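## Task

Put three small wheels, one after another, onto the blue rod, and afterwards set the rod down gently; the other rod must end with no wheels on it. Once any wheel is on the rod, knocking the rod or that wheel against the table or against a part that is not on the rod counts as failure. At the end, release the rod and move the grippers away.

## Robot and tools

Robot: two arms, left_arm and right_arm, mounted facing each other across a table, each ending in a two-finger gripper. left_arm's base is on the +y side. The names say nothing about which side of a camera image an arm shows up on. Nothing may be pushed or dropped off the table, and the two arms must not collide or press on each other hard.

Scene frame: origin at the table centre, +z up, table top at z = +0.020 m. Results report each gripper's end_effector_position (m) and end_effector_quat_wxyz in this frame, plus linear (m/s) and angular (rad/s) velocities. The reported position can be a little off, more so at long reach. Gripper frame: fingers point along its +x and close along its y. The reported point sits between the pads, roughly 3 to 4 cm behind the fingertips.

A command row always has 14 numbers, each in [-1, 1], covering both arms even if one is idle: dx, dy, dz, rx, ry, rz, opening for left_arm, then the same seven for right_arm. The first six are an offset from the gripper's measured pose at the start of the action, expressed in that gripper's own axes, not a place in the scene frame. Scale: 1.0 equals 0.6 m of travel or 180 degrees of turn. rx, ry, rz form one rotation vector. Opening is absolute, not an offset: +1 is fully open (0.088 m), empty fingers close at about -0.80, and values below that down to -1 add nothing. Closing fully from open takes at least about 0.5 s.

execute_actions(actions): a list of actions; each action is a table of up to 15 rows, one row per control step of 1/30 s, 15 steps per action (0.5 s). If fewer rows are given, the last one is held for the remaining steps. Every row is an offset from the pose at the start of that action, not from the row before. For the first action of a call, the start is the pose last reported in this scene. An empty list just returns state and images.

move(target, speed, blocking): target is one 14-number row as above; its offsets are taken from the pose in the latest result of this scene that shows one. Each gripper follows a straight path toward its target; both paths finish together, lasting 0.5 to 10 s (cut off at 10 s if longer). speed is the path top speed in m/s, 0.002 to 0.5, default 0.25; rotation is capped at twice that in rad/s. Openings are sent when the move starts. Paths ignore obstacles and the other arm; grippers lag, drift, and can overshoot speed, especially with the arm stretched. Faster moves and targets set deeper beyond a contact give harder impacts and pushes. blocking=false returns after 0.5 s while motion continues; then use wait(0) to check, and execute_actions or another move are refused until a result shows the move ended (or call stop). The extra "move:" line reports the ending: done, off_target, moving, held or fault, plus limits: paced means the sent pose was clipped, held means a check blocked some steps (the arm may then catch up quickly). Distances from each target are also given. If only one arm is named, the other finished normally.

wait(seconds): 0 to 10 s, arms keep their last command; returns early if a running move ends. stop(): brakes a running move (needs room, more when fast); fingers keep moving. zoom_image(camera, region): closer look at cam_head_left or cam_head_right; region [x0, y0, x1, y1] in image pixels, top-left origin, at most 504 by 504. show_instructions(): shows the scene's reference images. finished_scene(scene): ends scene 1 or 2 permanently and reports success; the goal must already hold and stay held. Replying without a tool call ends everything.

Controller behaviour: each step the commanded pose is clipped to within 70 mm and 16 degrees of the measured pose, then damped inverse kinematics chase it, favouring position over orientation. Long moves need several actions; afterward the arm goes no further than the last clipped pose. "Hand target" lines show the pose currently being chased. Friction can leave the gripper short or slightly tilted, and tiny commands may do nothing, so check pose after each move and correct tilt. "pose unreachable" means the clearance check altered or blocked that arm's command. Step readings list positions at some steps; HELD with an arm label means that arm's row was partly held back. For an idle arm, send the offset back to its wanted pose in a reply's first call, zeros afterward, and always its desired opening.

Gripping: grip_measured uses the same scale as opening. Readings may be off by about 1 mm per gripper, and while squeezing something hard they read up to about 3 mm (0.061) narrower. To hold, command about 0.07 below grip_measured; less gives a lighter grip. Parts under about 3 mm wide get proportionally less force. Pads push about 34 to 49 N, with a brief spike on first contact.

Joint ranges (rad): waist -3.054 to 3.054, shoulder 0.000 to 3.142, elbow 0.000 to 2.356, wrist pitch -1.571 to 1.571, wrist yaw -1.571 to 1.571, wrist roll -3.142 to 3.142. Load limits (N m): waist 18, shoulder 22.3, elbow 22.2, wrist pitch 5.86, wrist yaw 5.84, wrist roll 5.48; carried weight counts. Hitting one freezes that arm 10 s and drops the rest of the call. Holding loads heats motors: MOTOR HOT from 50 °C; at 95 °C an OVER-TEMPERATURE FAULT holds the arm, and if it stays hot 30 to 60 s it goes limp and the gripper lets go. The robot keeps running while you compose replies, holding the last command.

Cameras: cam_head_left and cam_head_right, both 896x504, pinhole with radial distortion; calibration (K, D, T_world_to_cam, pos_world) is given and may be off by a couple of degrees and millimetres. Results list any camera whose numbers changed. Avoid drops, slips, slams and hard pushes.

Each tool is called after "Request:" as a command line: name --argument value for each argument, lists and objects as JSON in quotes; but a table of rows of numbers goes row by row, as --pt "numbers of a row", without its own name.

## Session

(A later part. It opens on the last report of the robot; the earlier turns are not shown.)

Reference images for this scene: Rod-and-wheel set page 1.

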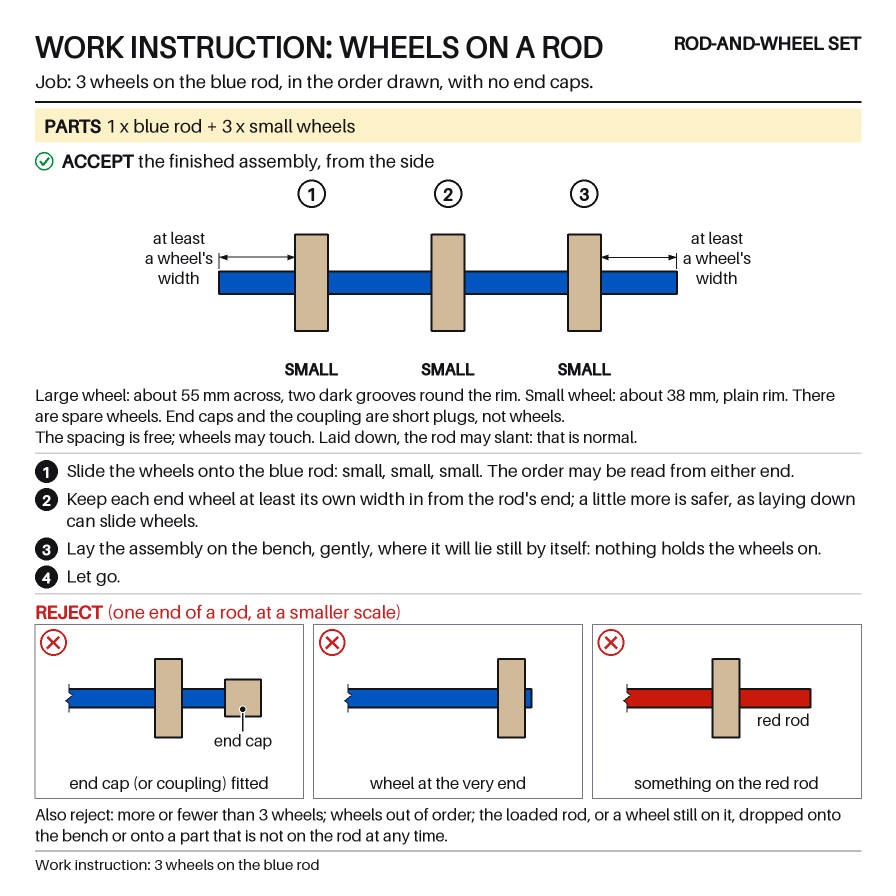

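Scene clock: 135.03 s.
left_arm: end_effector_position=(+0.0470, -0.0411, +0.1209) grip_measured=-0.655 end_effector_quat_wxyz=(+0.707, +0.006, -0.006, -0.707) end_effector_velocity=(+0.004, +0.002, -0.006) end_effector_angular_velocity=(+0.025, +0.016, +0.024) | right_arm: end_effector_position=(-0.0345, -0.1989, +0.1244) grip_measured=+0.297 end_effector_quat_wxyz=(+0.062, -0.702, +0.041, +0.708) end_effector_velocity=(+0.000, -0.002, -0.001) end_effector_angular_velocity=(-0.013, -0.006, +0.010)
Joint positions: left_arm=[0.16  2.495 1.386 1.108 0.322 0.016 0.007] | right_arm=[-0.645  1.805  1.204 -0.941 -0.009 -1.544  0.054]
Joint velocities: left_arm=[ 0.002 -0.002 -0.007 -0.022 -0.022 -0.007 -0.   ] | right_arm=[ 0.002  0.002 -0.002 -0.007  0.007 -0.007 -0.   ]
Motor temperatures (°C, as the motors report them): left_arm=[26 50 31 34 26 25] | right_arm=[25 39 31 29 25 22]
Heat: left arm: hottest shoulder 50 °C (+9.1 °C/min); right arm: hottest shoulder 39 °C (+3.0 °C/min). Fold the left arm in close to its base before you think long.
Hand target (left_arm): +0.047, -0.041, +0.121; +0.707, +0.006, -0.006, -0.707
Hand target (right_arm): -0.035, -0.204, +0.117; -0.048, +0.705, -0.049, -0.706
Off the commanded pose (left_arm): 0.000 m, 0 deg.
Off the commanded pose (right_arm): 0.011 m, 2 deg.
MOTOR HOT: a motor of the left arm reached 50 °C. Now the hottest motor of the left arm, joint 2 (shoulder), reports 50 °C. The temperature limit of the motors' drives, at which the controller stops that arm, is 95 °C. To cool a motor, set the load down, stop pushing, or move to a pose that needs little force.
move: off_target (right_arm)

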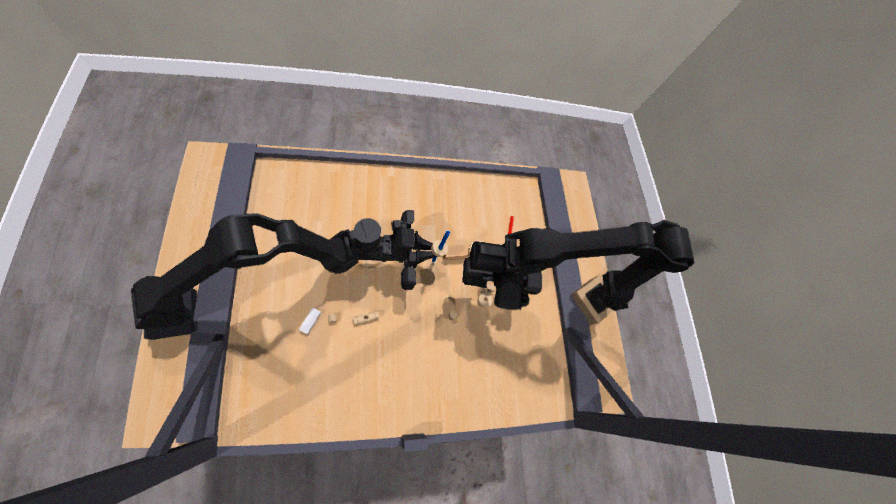

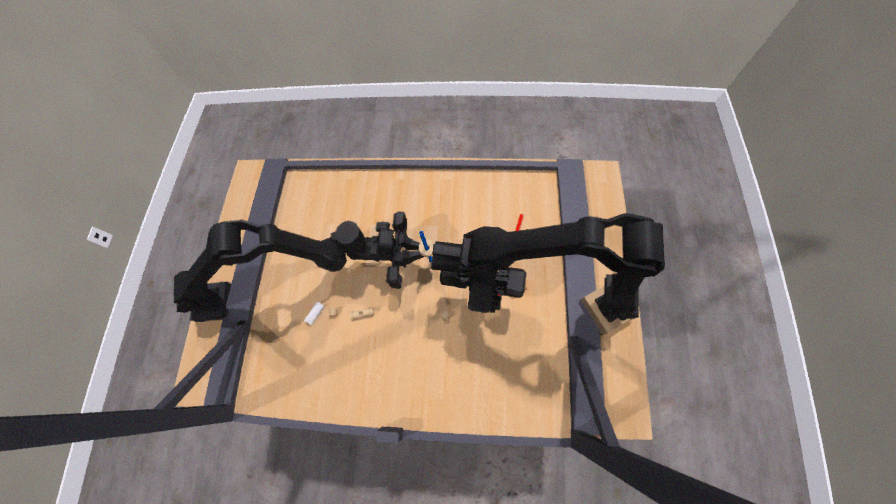

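Request:
move --target '[0,0,0,0,0,0,-0.78,0.098,0.014,0.002,0,0,0.016,0.22]' --speed 0.05

Request:
move --target '[0,0,0,0,0,0,-0.78,0,0,0,0,0,0,-0.16]'

Request:
zoom_image --camera "cam_head_left" --region '[450,250,520,320]'

Request:
move --target '[0,0,0,0,0,0,-0.78,-0.07,0,-0.004,0,0,0,-0.16]' --speed 0.07

Scene clock: 143.63 s.
left_arm: end_effector_position=(+0.0470, -0.0411, +0.1209) grip_measured=-0.655 end_effector_quat_wxyz=(+0.707, +0.006, -0.006, -0.707) end_effector_velocity=(+0.002, +0.000, -0.001) end_effector_angular_velocity=(+0.007, +0.024, +0.020) | right_arm: end_effector_position=(-0.0356, -0.2004, +0.0736) grip_measured=+0.223 end_effector_quat_wxyz=(+0.052, -0.703, +0.049, +0.708) end_effector_velocity=(-0.002, +0.001, -0.001) end_effector_angular_velocity=(+0.005, +0.022, +0.005)
Joint positions: left_arm=[0.16  2.495 1.386 1.108 0.322 0.016 0.007] | right_arm=[-0.641  1.905  1.111 -0.773 -0.008 -1.544  0.05 ]
Joint velocities: left_arm=[-0.002 -0.002 -0.002 -0.007 -0.022 -0.022  0.   ] | right_arm=[-0.002  0.002 -0.002  0.007 -0.022 -0.007 -0.   ]
Motor temperatures (°C, as the motors report them): left_arm=[26 51 31 34 26 25] | right_arm=[25 38 31 29 25 22]
Heat: left arm: hottest shoulder 51 °C (+9.1 °C/min); right arm: hottest shoulder 38 °C (+3.0 °C/min). Fold the left arm in close to its base before you think long.
Hand target (left_arm): +0.047, -0.041, +0.121; +0.707, +0.006, -0.006, -0.707
Hand target (right_arm): -0.037, -0.205, +0.066; -0.044, +0.701, -0.059, -0.709
Off the commanded pose (left_arm): 0.000 m, 0 deg.
Off the commanded pose (right_arm): 0.010 m, 1 deg.
MOTOR HOT: still on. Now the hottest motor of the left arm, joint 2 (shoulder), reports 51 °C; a drive's own limit is 95 °C.
move: off_target (right_arm)

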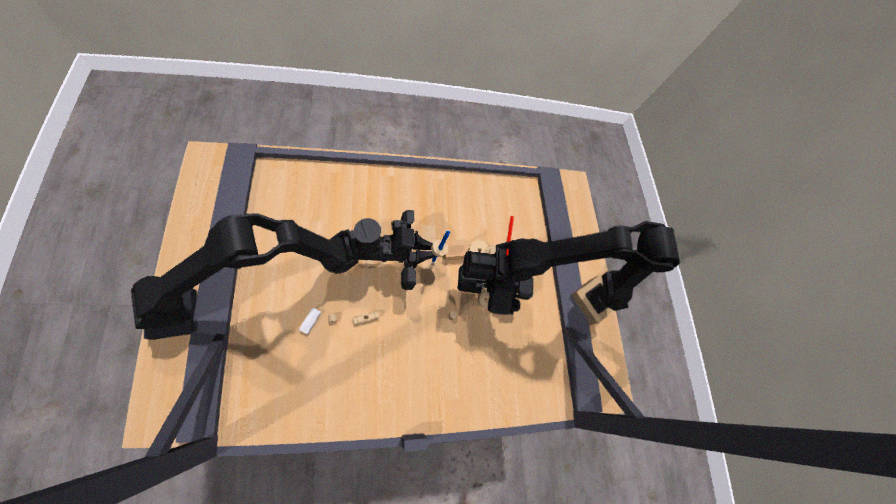

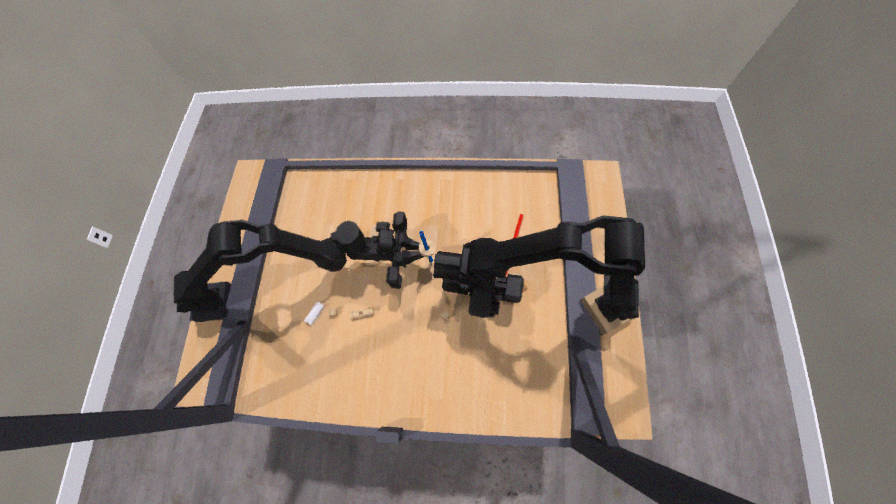

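Scene clock: 144.13 s.
left_arm: end_effector_position=(+0.0470, -0.0411, +0.1209) grip_measured=-0.655 end_effector_quat_wxyz=(+0.707, +0.006, -0.006, -0.707) end_effector_velocity=(+0.002, +0.001, -0.001) end_effector_angular_velocity=(+0.007, +0.010, +0.010) | right_arm: end_effector_position=(-0.0356, -0.2004, +0.0736) grip_measured=-0.028 end_effector_quat_wxyz=(+0.052, -0.703, +0.049, +0.708) end_effector_velocity=(-0.001, +0.001, +0.000) end_effector_angular_velocity=(+0.010, +0.021, +0.015)
Joint positions: left_arm=[0.16  2.495 1.386 1.108 0.322 0.016 0.007] | right_arm=[-0.641  1.905  1.111 -0.773 -0.008 -1.544  0.038]
Joint velocities: left_arm=[ 0.002 -0.002 -0.002 -0.007 -0.007 -0.007 -0.   ] | right_arm=[-0.007 -0.002 -0.002  0.007 -0.022 -0.022  0.   ]
Motor temperatures (°C, as the motors report them): left_arm=[26 51 31 34 26 25] | right_arm=[25 38 31 29 25 22]
Heat: left arm: hottest shoulder 51 °C (+9.1 °C/min); right arm: hottest shoulder 38 °C (+3.0 °C/min). Fold the left arm in close to its base before you think long.
Hand target (left_arm): +0.047, -0.041, +0.121; +0.707, +0.006, -0.006, -0.707
Hand target (right_arm): -0.036, -0.200, +0.074; -0.052, +0.703, -0.049, -0.708
Off the commanded pose (left_arm): 0.000 m, 0 deg.
Off the commanded pose (right_arm): 0.000 m, 0 deg.
MOTOR HOT: still on. Now the hottest motor of the left arm, joint 2 (shoulder), reports 51 °C; a drive's own limit is 95 °C.
move: done

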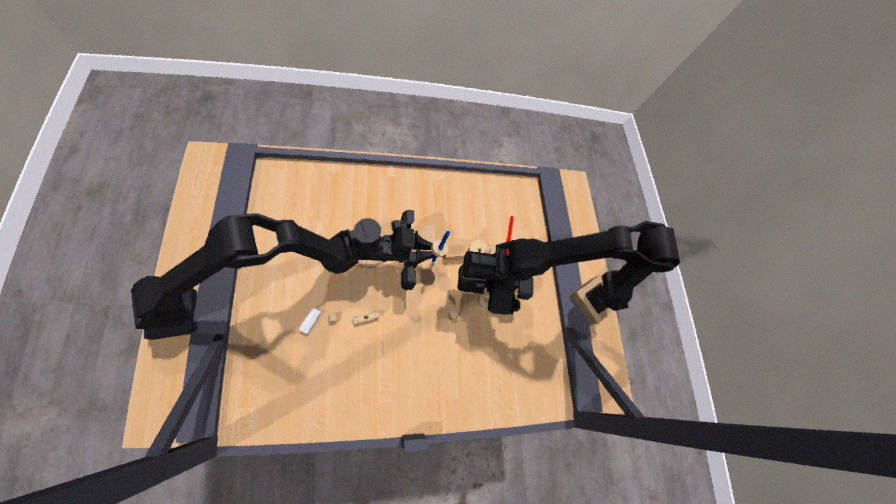

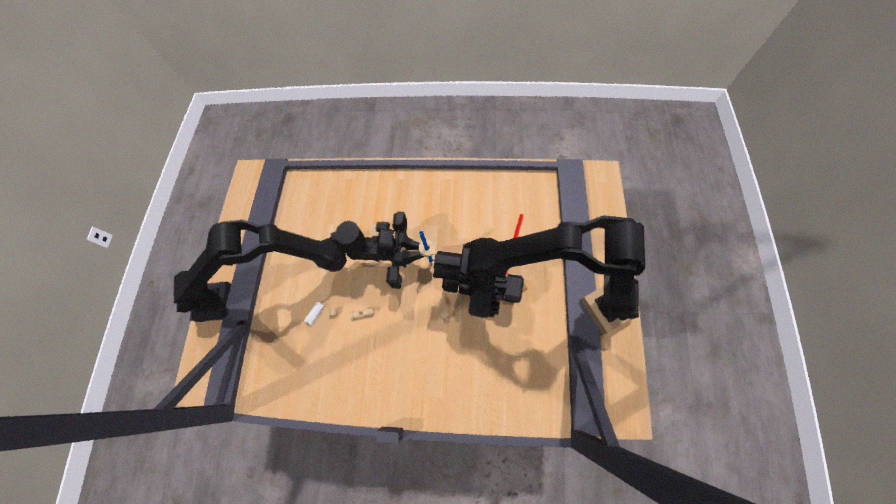

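Region (450, 250, 520, 320) of cam_head_left's 896x504 image, scaled by 7.200, with more detail than that image has.

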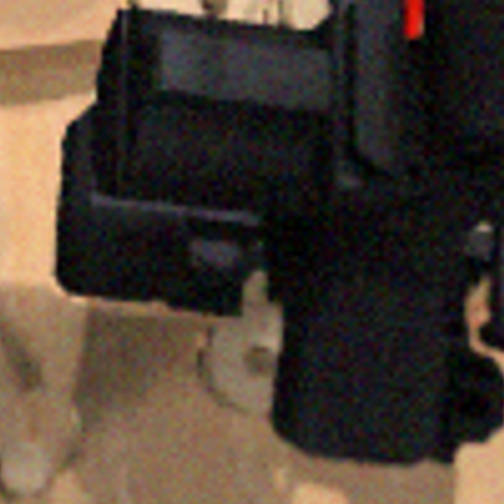

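Scene clock: 145.10 s.
left_arm: end_effector_position=(+0.0470, -0.0411, +0.1209) grip_measured=-0.655 end_effector_quat_wxyz=(+0.707, +0.006, -0.006, -0.707) end_effector_velocity=(-0.001, +0.001, -0.003) end_effector_angular_velocity=(+0.012, -0.003, +0.005) | right_arm: end_effector_position=(-0.0340, -0.2040, +0.1091) grip_measured=-0.028 end_effector_quat_wxyz=(+0.047, -0.702, +0.057, +0.708) end_effector_velocity=(-0.001, -0.009, +0.000) end_effector_angular_velocity=(-0.036, +0.012, -0.010)
Joint positions: left_arm=[0.16  2.495 1.386 1.108 0.322 0.016 0.007] | right_arm=[-0.647  1.843  1.188 -0.929 -0.008 -1.546  0.038]
Joint velocities: left_arm=[-0.002 -0.002 -0.007 -0.007 -0.007  0.007 -0.   ] | right_arm=[-0.002 -0.002 -0.002 -0.037 -0.007  0.007 -0.   ]
Motor temperatures (°C, as the motors report them): left_arm=[26 51 31 34 26 25] | right_arm=[25 38 31 29 25 22]
Heat: left arm: hottest shoulder 51 °C (+9.1 °C/min); right arm: hottest shoulder 38 °C (+3.0 °C/min). Fold the left arm in close to its base before you think long.
Hand target (left_arm): +0.047, -0.041, +0.121; +0.707, +0.006, -0.006, -0.707
Hand target (right_arm): -0.033, -0.201, +0.115; -0.052, +0.703, -0.049, -0.708
Off the commanded pose (left_arm): 0.000 m, 0 deg.
Off the commanded pose (right_arm): 0.007 m, 1 deg.
MOTOR HOT: still on. Now the hottest motor of the left arm, joint 2 (shoulder), reports 51 °C; a drive's own limit is 95 °C.
move: done

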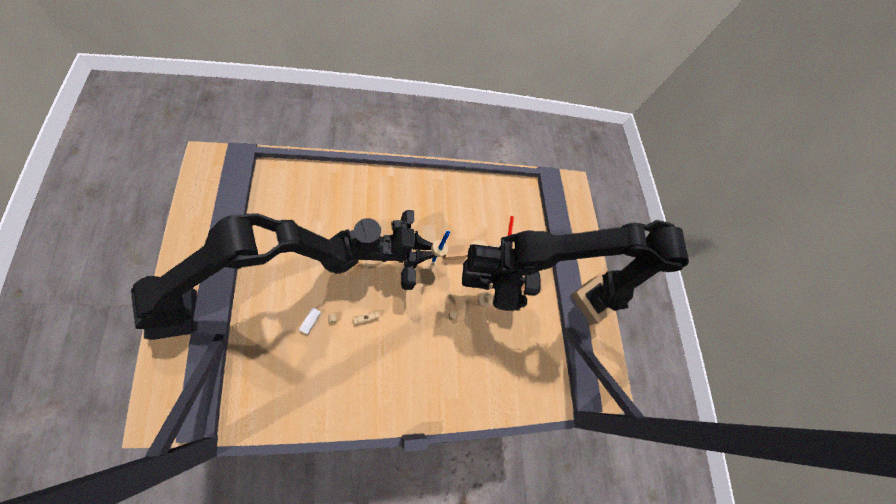

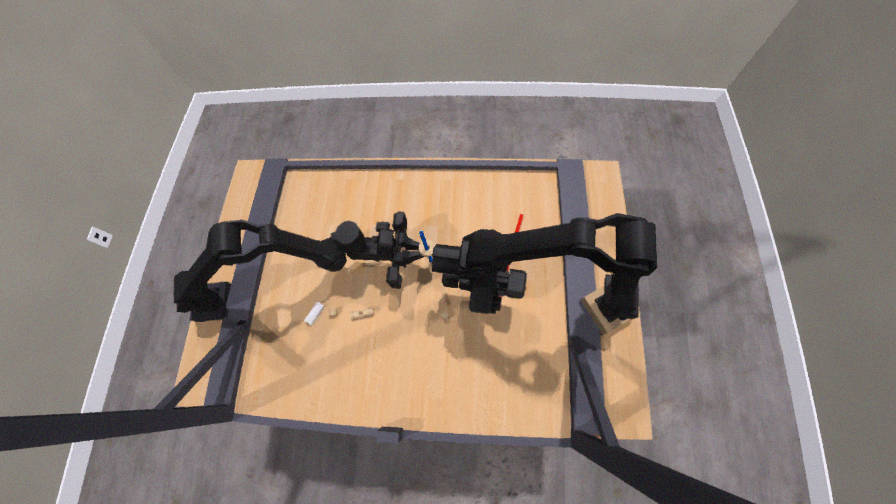

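Request:
move --target '[0,0,0,0,0,0,-0.78,-0.271,-0.122,-0.117,0.346,-0.407,-0.354,-0.16]' --speed 0.35

Request:
move --target '[0,0,0,0,0,0,-0.78,0.085,0,-0.012,0,0.006,0,-0.16]' --speed 0.08

Request:
zoom_image --camera "cam_head_left" --region '[420,200,490,270]'

Request:
zoom_image --camera "cam_head_right" --region '[390,200,460,270]'

Scene clock: 153.80 s.
left_arm: end_effector_position=(+0.0470, -0.0411, +0.1209) grip_measured=-0.655 end_effector_quat_wxyz=(+0.707, +0.006, -0.006, -0.707) end_effector_velocity=(-0.000, +0.000, -0.001) end_effector_angular_velocity=(+0.007, +0.010, +0.005) | right_arm: end_effector_position=(+0.0483, -0.1401, +0.2782) grip_measured=-0.028 end_effector_quat_wxyz=(+0.709, -0.001, -0.014, +0.705) end_effector_velocity=(-0.000, -0.001, +0.001) end_effector_angular_velocity=(+0.011, +0.016, -0.004)
Joint positions: left_arm=[0.16  2.495 1.386 1.108 0.322 0.016 0.007] | right_arm=[-1.004  1.494  0.546  0.968 -0.474 -0.013  0.038]
Joint velocities: left_arm=[-0.002 -0.002 -0.002 -0.007 -0.007 -0.007 -0.   ] | right_arm=[ 0.002  0.002 -0.007  0.022  0.007  0.022 -0.   ]
Motor temperatures (°C, as the motors report them): left_arm=[26 52 31 34 26 25] | right_arm=[25 38 31 29 25 22]
Heat: left arm: hottest shoulder 52 °C (+9.1 °C/min); right arm: hottest shoulder 38 °C (+2.0 °C/min). Fold the left arm in close to its base before you think long.
Hand target (left_arm): +0.047, -0.041, +0.121; +0.707, +0.006, -0.006, -0.707
Hand target (right_arm): +0.048, -0.140, +0.269; +0.711, -0.002, -0.001, +0.704
Off the commanded pose (left_arm): 0.000 m, 0 deg.
Off the commanded pose (right_arm): 0.008 m, 2 deg.
MOTOR HOT: still on. Now the hottest motor of the left arm, joint 2 (shoulder), reports 52 °C; a drive's own limit is 95 °C.
move: done

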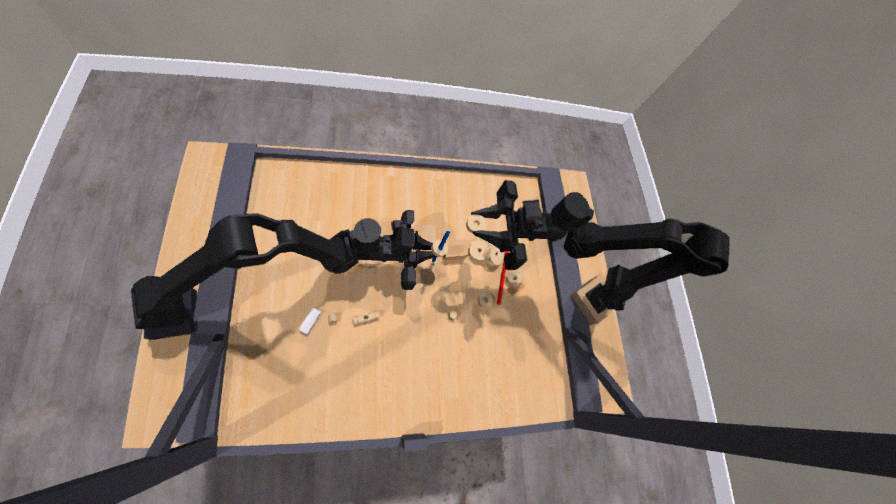

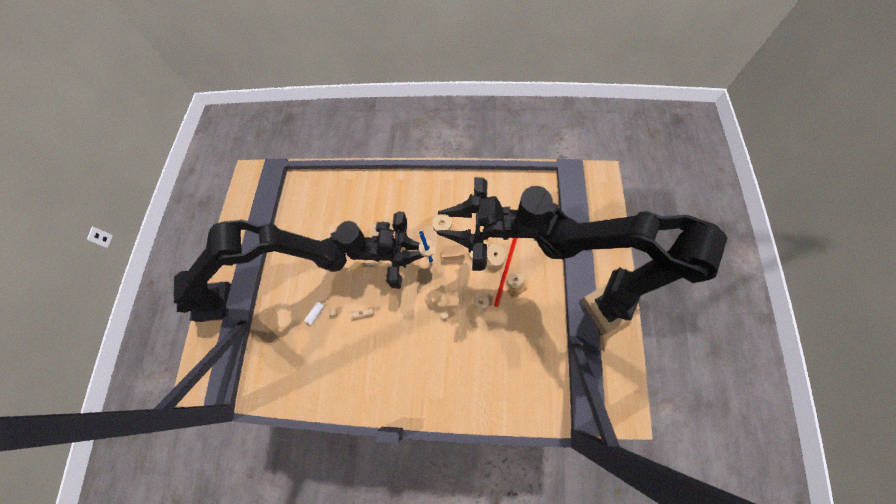

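Scene clock: 154.90 s.
left_arm: end_effector_position=(+0.0470, -0.0411, +0.1209) grip_measured=-0.655 end_effector_quat_wxyz=(+0.707, +0.006, -0.006, -0.707) end_effector_velocity=(-0.000, -0.001, +0.004) end_effector_angular_velocity=(-0.012, -0.011, +0.005) | right_arm: end_effector_position=(+0.0475, -0.0926, +0.2756) grip_measured=-0.028 end_effector_quat_wxyz=(+0.708, -0.004, -0.009, +0.707) end_effector_velocity=(-0.003, +0.003, +0.000) end_effector_angular_velocity=(-0.002, +0.008, +0.024)
Joint positions: left_arm=[0.16  2.495 1.386 1.108 0.322 0.016 0.007] | right_arm=[-0.93   1.656  0.709  0.955 -0.404 -0.015  0.038]
Joint velocities: left_arm=[-0.002 -0.002  0.002  0.007 -0.007  0.007 -0.   ] | right_arm=[ 0.002  0.007  0.012 -0.007 -0.022  0.007 -0.   ]
Motor temperatures (°C, as the motors report them): left_arm=[26 52 31 34 26 25] | right_arm=[25 38 31 29 25 22]
Heat: left arm: hottest shoulder 52 °C (+9.1 °C/min); right arm: hottest shoulder 38 °C (+2.0 °C/min). Fold the left arm in close to its base before you think long.
Hand target (left_arm): +0.047, -0.041, +0.121; +0.707, +0.006, -0.006, -0.707
Hand target (right_arm): +0.049, -0.089, +0.272; +0.709, -0.008, -0.008, +0.705
Off the commanded pose (left_arm): 0.000 m, 0 deg.
Off the commanded pose (right_arm): 0.005 m, 1 deg.
MOTOR HOT: still on. Now the hottest motor of the left arm, joint 2 (shoulder), reports 52 °C; a drive's own limit is 95 °C.
move: done

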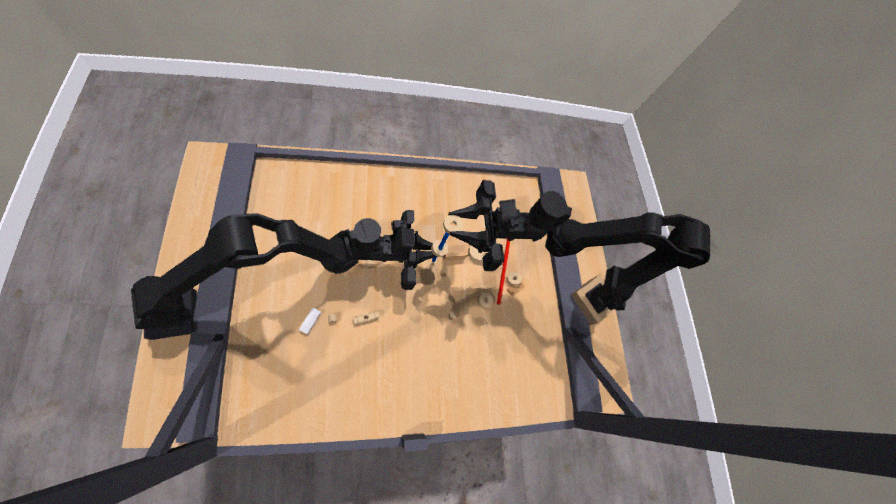

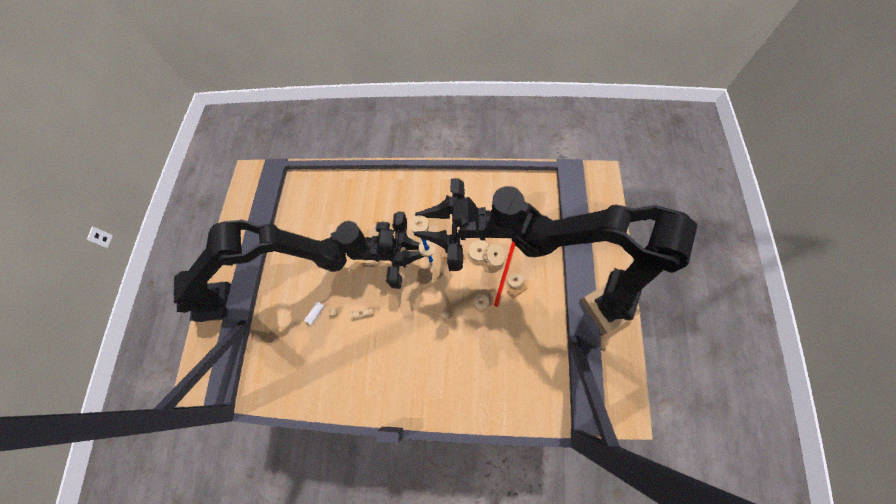

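Region (420, 200, 490, 270) of cam_head_left's 896x504 image, scaled by 7.200, with more detail than that image has.

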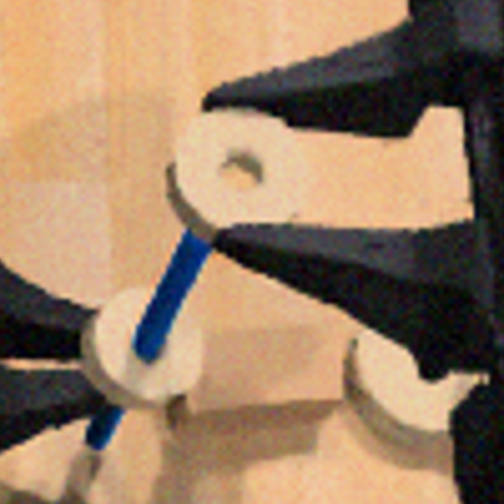

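Region (390, 200, 460, 270) of cam_head_right's 896x504 image, scaled by 7.200, with more detail than that image has.

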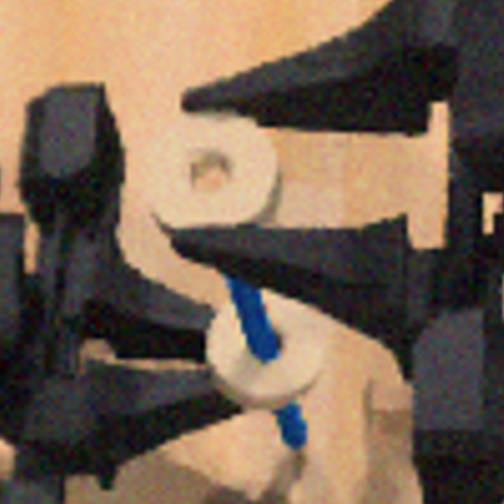

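Request:
move --target '[0,0,0,0,0,0,-0.78,0.006,0.005,-0.04,0,0.005,0,-0.16]' --speed 0.03

Request:
zoom_image --camera "cam_head_left" --region '[420,200,490,270]'

Request:
zoom_image --camera "cam_head_right" --region '[390,200,460,270]'

Scene clock: 159.87 s.
left_arm: end_effector_position=(+0.0470, -0.0411, +0.1209) grip_measured=-0.655 end_effector_quat_wxyz=(+0.707, +0.006, -0.006, -0.707) end_effector_velocity=(+0.002, +0.000, -0.004) end_effector_angular_velocity=(+0.021, +0.014, +0.020) | right_arm: end_effector_position=(+0.0453, -0.0887, +0.2625) grip_measured=-0.028 end_effector_quat_wxyz=(+0.706, -0.002, -0.013, +0.708) end_effector_velocity=(+0.000, -0.000, -0.003) end_effector_angular_velocity=(-0.002, -0.006, +0.005)
Joint positions: left_arm=[0.16  2.495 1.386 1.108 0.322 0.016 0.007] | right_arm=[-0.92   1.712  0.695  1.033 -0.397 -0.015  0.038]
Joint velocities: left_arm=[-0.002 -0.002 -0.002 -0.022 -0.022 -0.007 -0.   ] | right_arm=[-0.002  0.007 -0.002  0.007 -0.007 -0.007 -0.   ]
Motor temperatures (°C, as the motors report them): left_arm=[26 53 31 34 26 25] | right_arm=[25 37 32 29 25 22]
Heat: left arm: hottest shoulder 53 °C (+9.1 °C/min); right arm: hottest shoulder 37 °C (+0.0 °C/min). Fold the left arm in close to its base before you think long.
Hand target (left_arm): +0.047, -0.041, +0.121; +0.707, +0.006, -0.006, -0.707
Hand target (right_arm): +0.045, -0.089, +0.252; +0.708, -0.010, -0.003, +0.706
Off the commanded pose (left_arm): 0.000 m, 0 deg.
Off the commanded pose (right_arm): 0.011 m, 1 deg.
MOTOR HOT: still on. Now the hottest motor of the left arm, joint 2 (shoulder), reports 53 °C; a drive's own limit is 95 °C.
move: off_target (right_arm)

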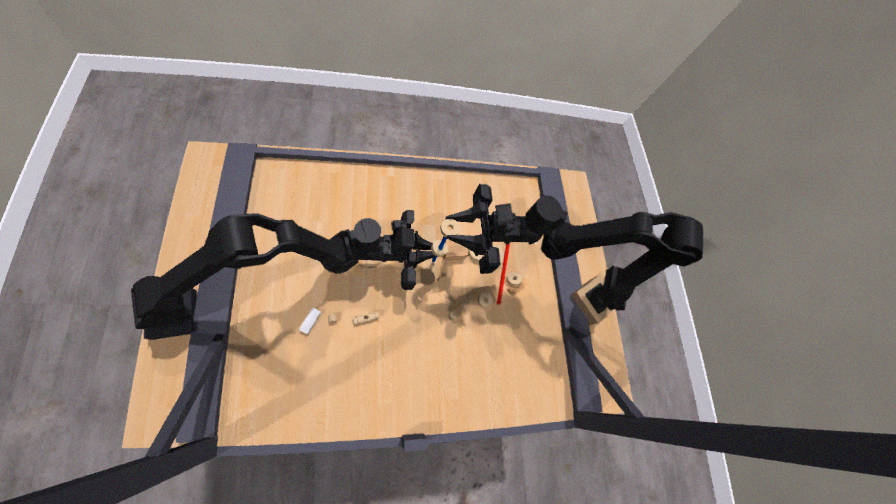

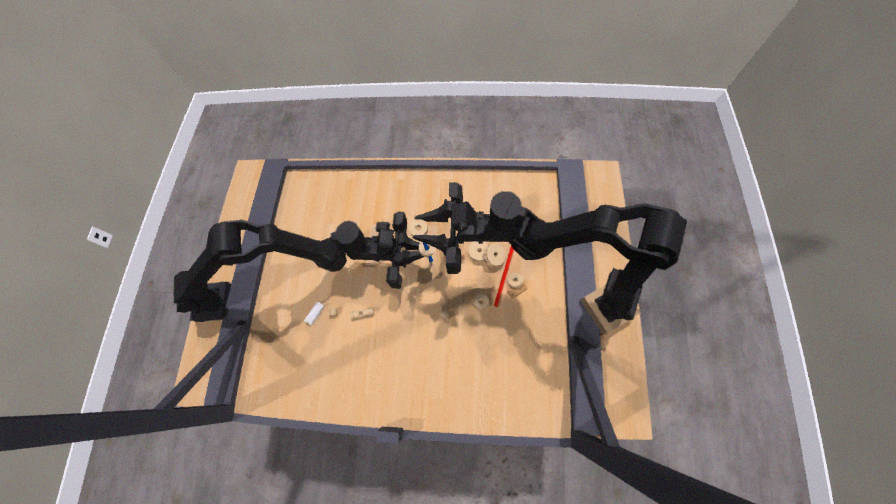

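Region (420, 200, 490, 270) of cam_head_left's 896x504 image, scaled by 7.200, with more detail than that image has.

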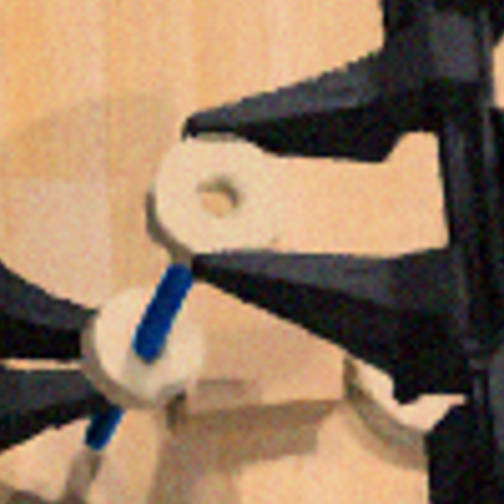

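Region (390, 200, 460, 270) of cam_head_right's 896x504 image, scaled by 7.200, with more detail than that image has.

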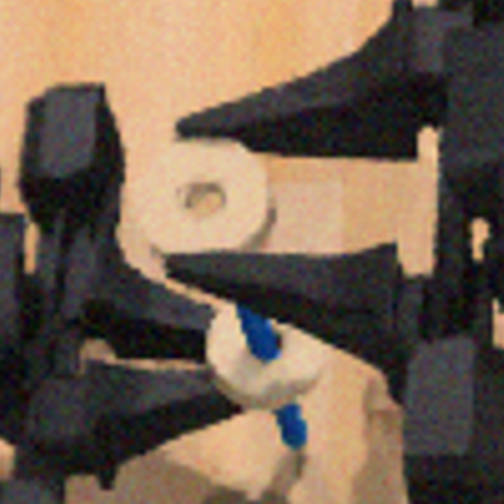

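Request:
move --target '[0,0,0,0,0,0,-0.78,-0.005,0.001,-0.068,0,0.01,0,-0.16]' --speed 0.02

Request:
zoom_image --camera "cam_head_left" --region '[420,200,490,270]'

Request:
zoom_image --camera "cam_head_right" --region '[390,200,460,270]'

Scene clock: 166.27 s.
left_arm: end_effector_position=(+0.0468, -0.0412, +0.1207) grip_measured=-0.655 end_effector_quat_wxyz=(+0.707, +0.006, -0.005, -0.707) end_effector_velocity=(-0.002, -0.001, +0.001) end_effector_angular_velocity=(+0.002, +0.023, -0.010) | right_arm: end_effector_position=(+0.0461, -0.0900, +0.2322) grip_measured=-0.028 end_effector_quat_wxyz=(+0.707, -0.007, -0.011, +0.707) end_effector_velocity=(+0.002, -0.002, -0.003) end_effector_angular_velocity=(-0.011, +0.012, -0.010)
Joint positions: left_arm=[0.16  2.495 1.386 1.107 0.322 0.016 0.007] | right_arm=[-0.923  1.811  0.653  1.164 -0.397 -0.022  0.038]
Joint velocities: left_arm=[-0.002 -0.002  0.002 -0.007  0.007 -0.022 -0.   ] | right_arm=[-0.002 -0.002 -0.007 -0.007  0.007  0.007  0.   ]
Motor temperatures (°C, as the motors report them): left_arm=[26 53 31 34 26 25] | right_arm=[25 37 31 30 25 22]
Heat: left arm: hottest shoulder 53 °C (+8.1 °C/min); right arm: hottest shoulder 37 °C (+0.0 °C/min). Fold the left arm in close to its base before you think long.
Hand target (left_arm): +0.047, -0.041, +0.121; +0.707, +0.006, -0.006, -0.707
Hand target (right_arm): +0.045, -0.091, +0.222; +0.706, -0.014, -0.002, +0.708
Off the commanded pose (left_arm): 0.000 m, 0 deg.
Off the commanded pose (right_arm): 0.011 m, 1 deg.
MOTOR HOT: still on. Now the hottest motor of the left arm, joint 2 (shoulder), reports 53 °C; a drive's own limit is 95 °C.
move: off_target (right_arm)

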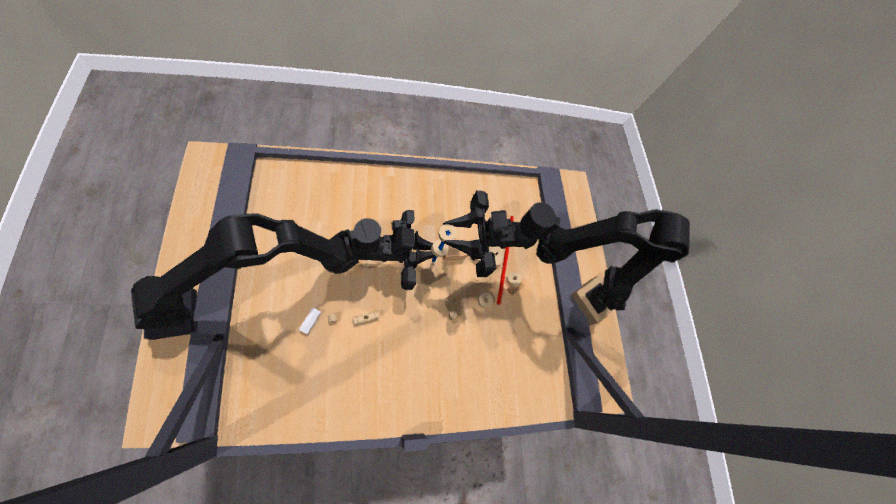

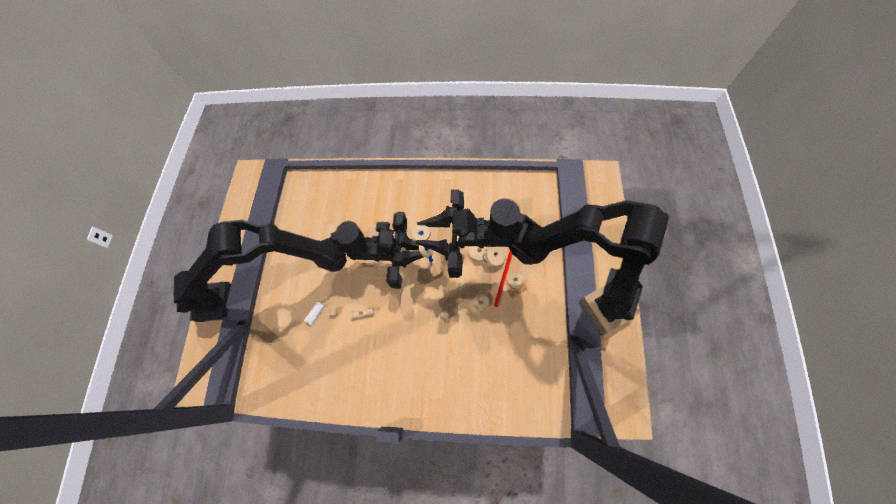

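Region (420, 200, 490, 270) of cam_head_left's 896x504 image, scaled by 7.200, with more detail than that image has.

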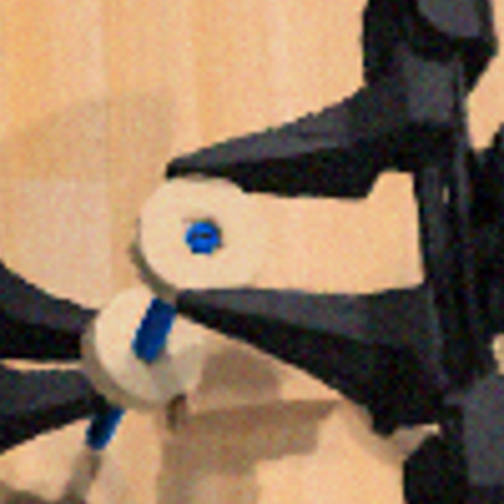

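Region (390, 200, 460, 270) of cam_head_right's 896x504 image, scaled by 7.200, with more detail than that image has.

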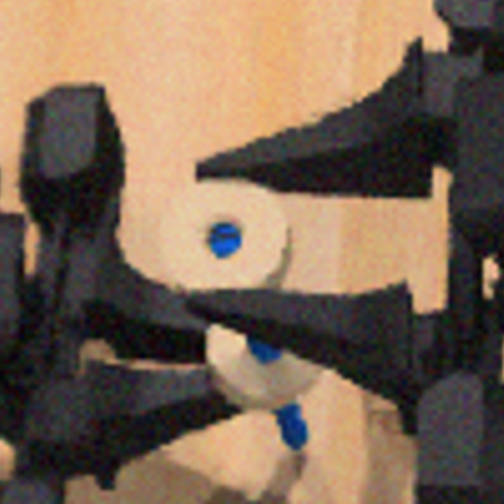

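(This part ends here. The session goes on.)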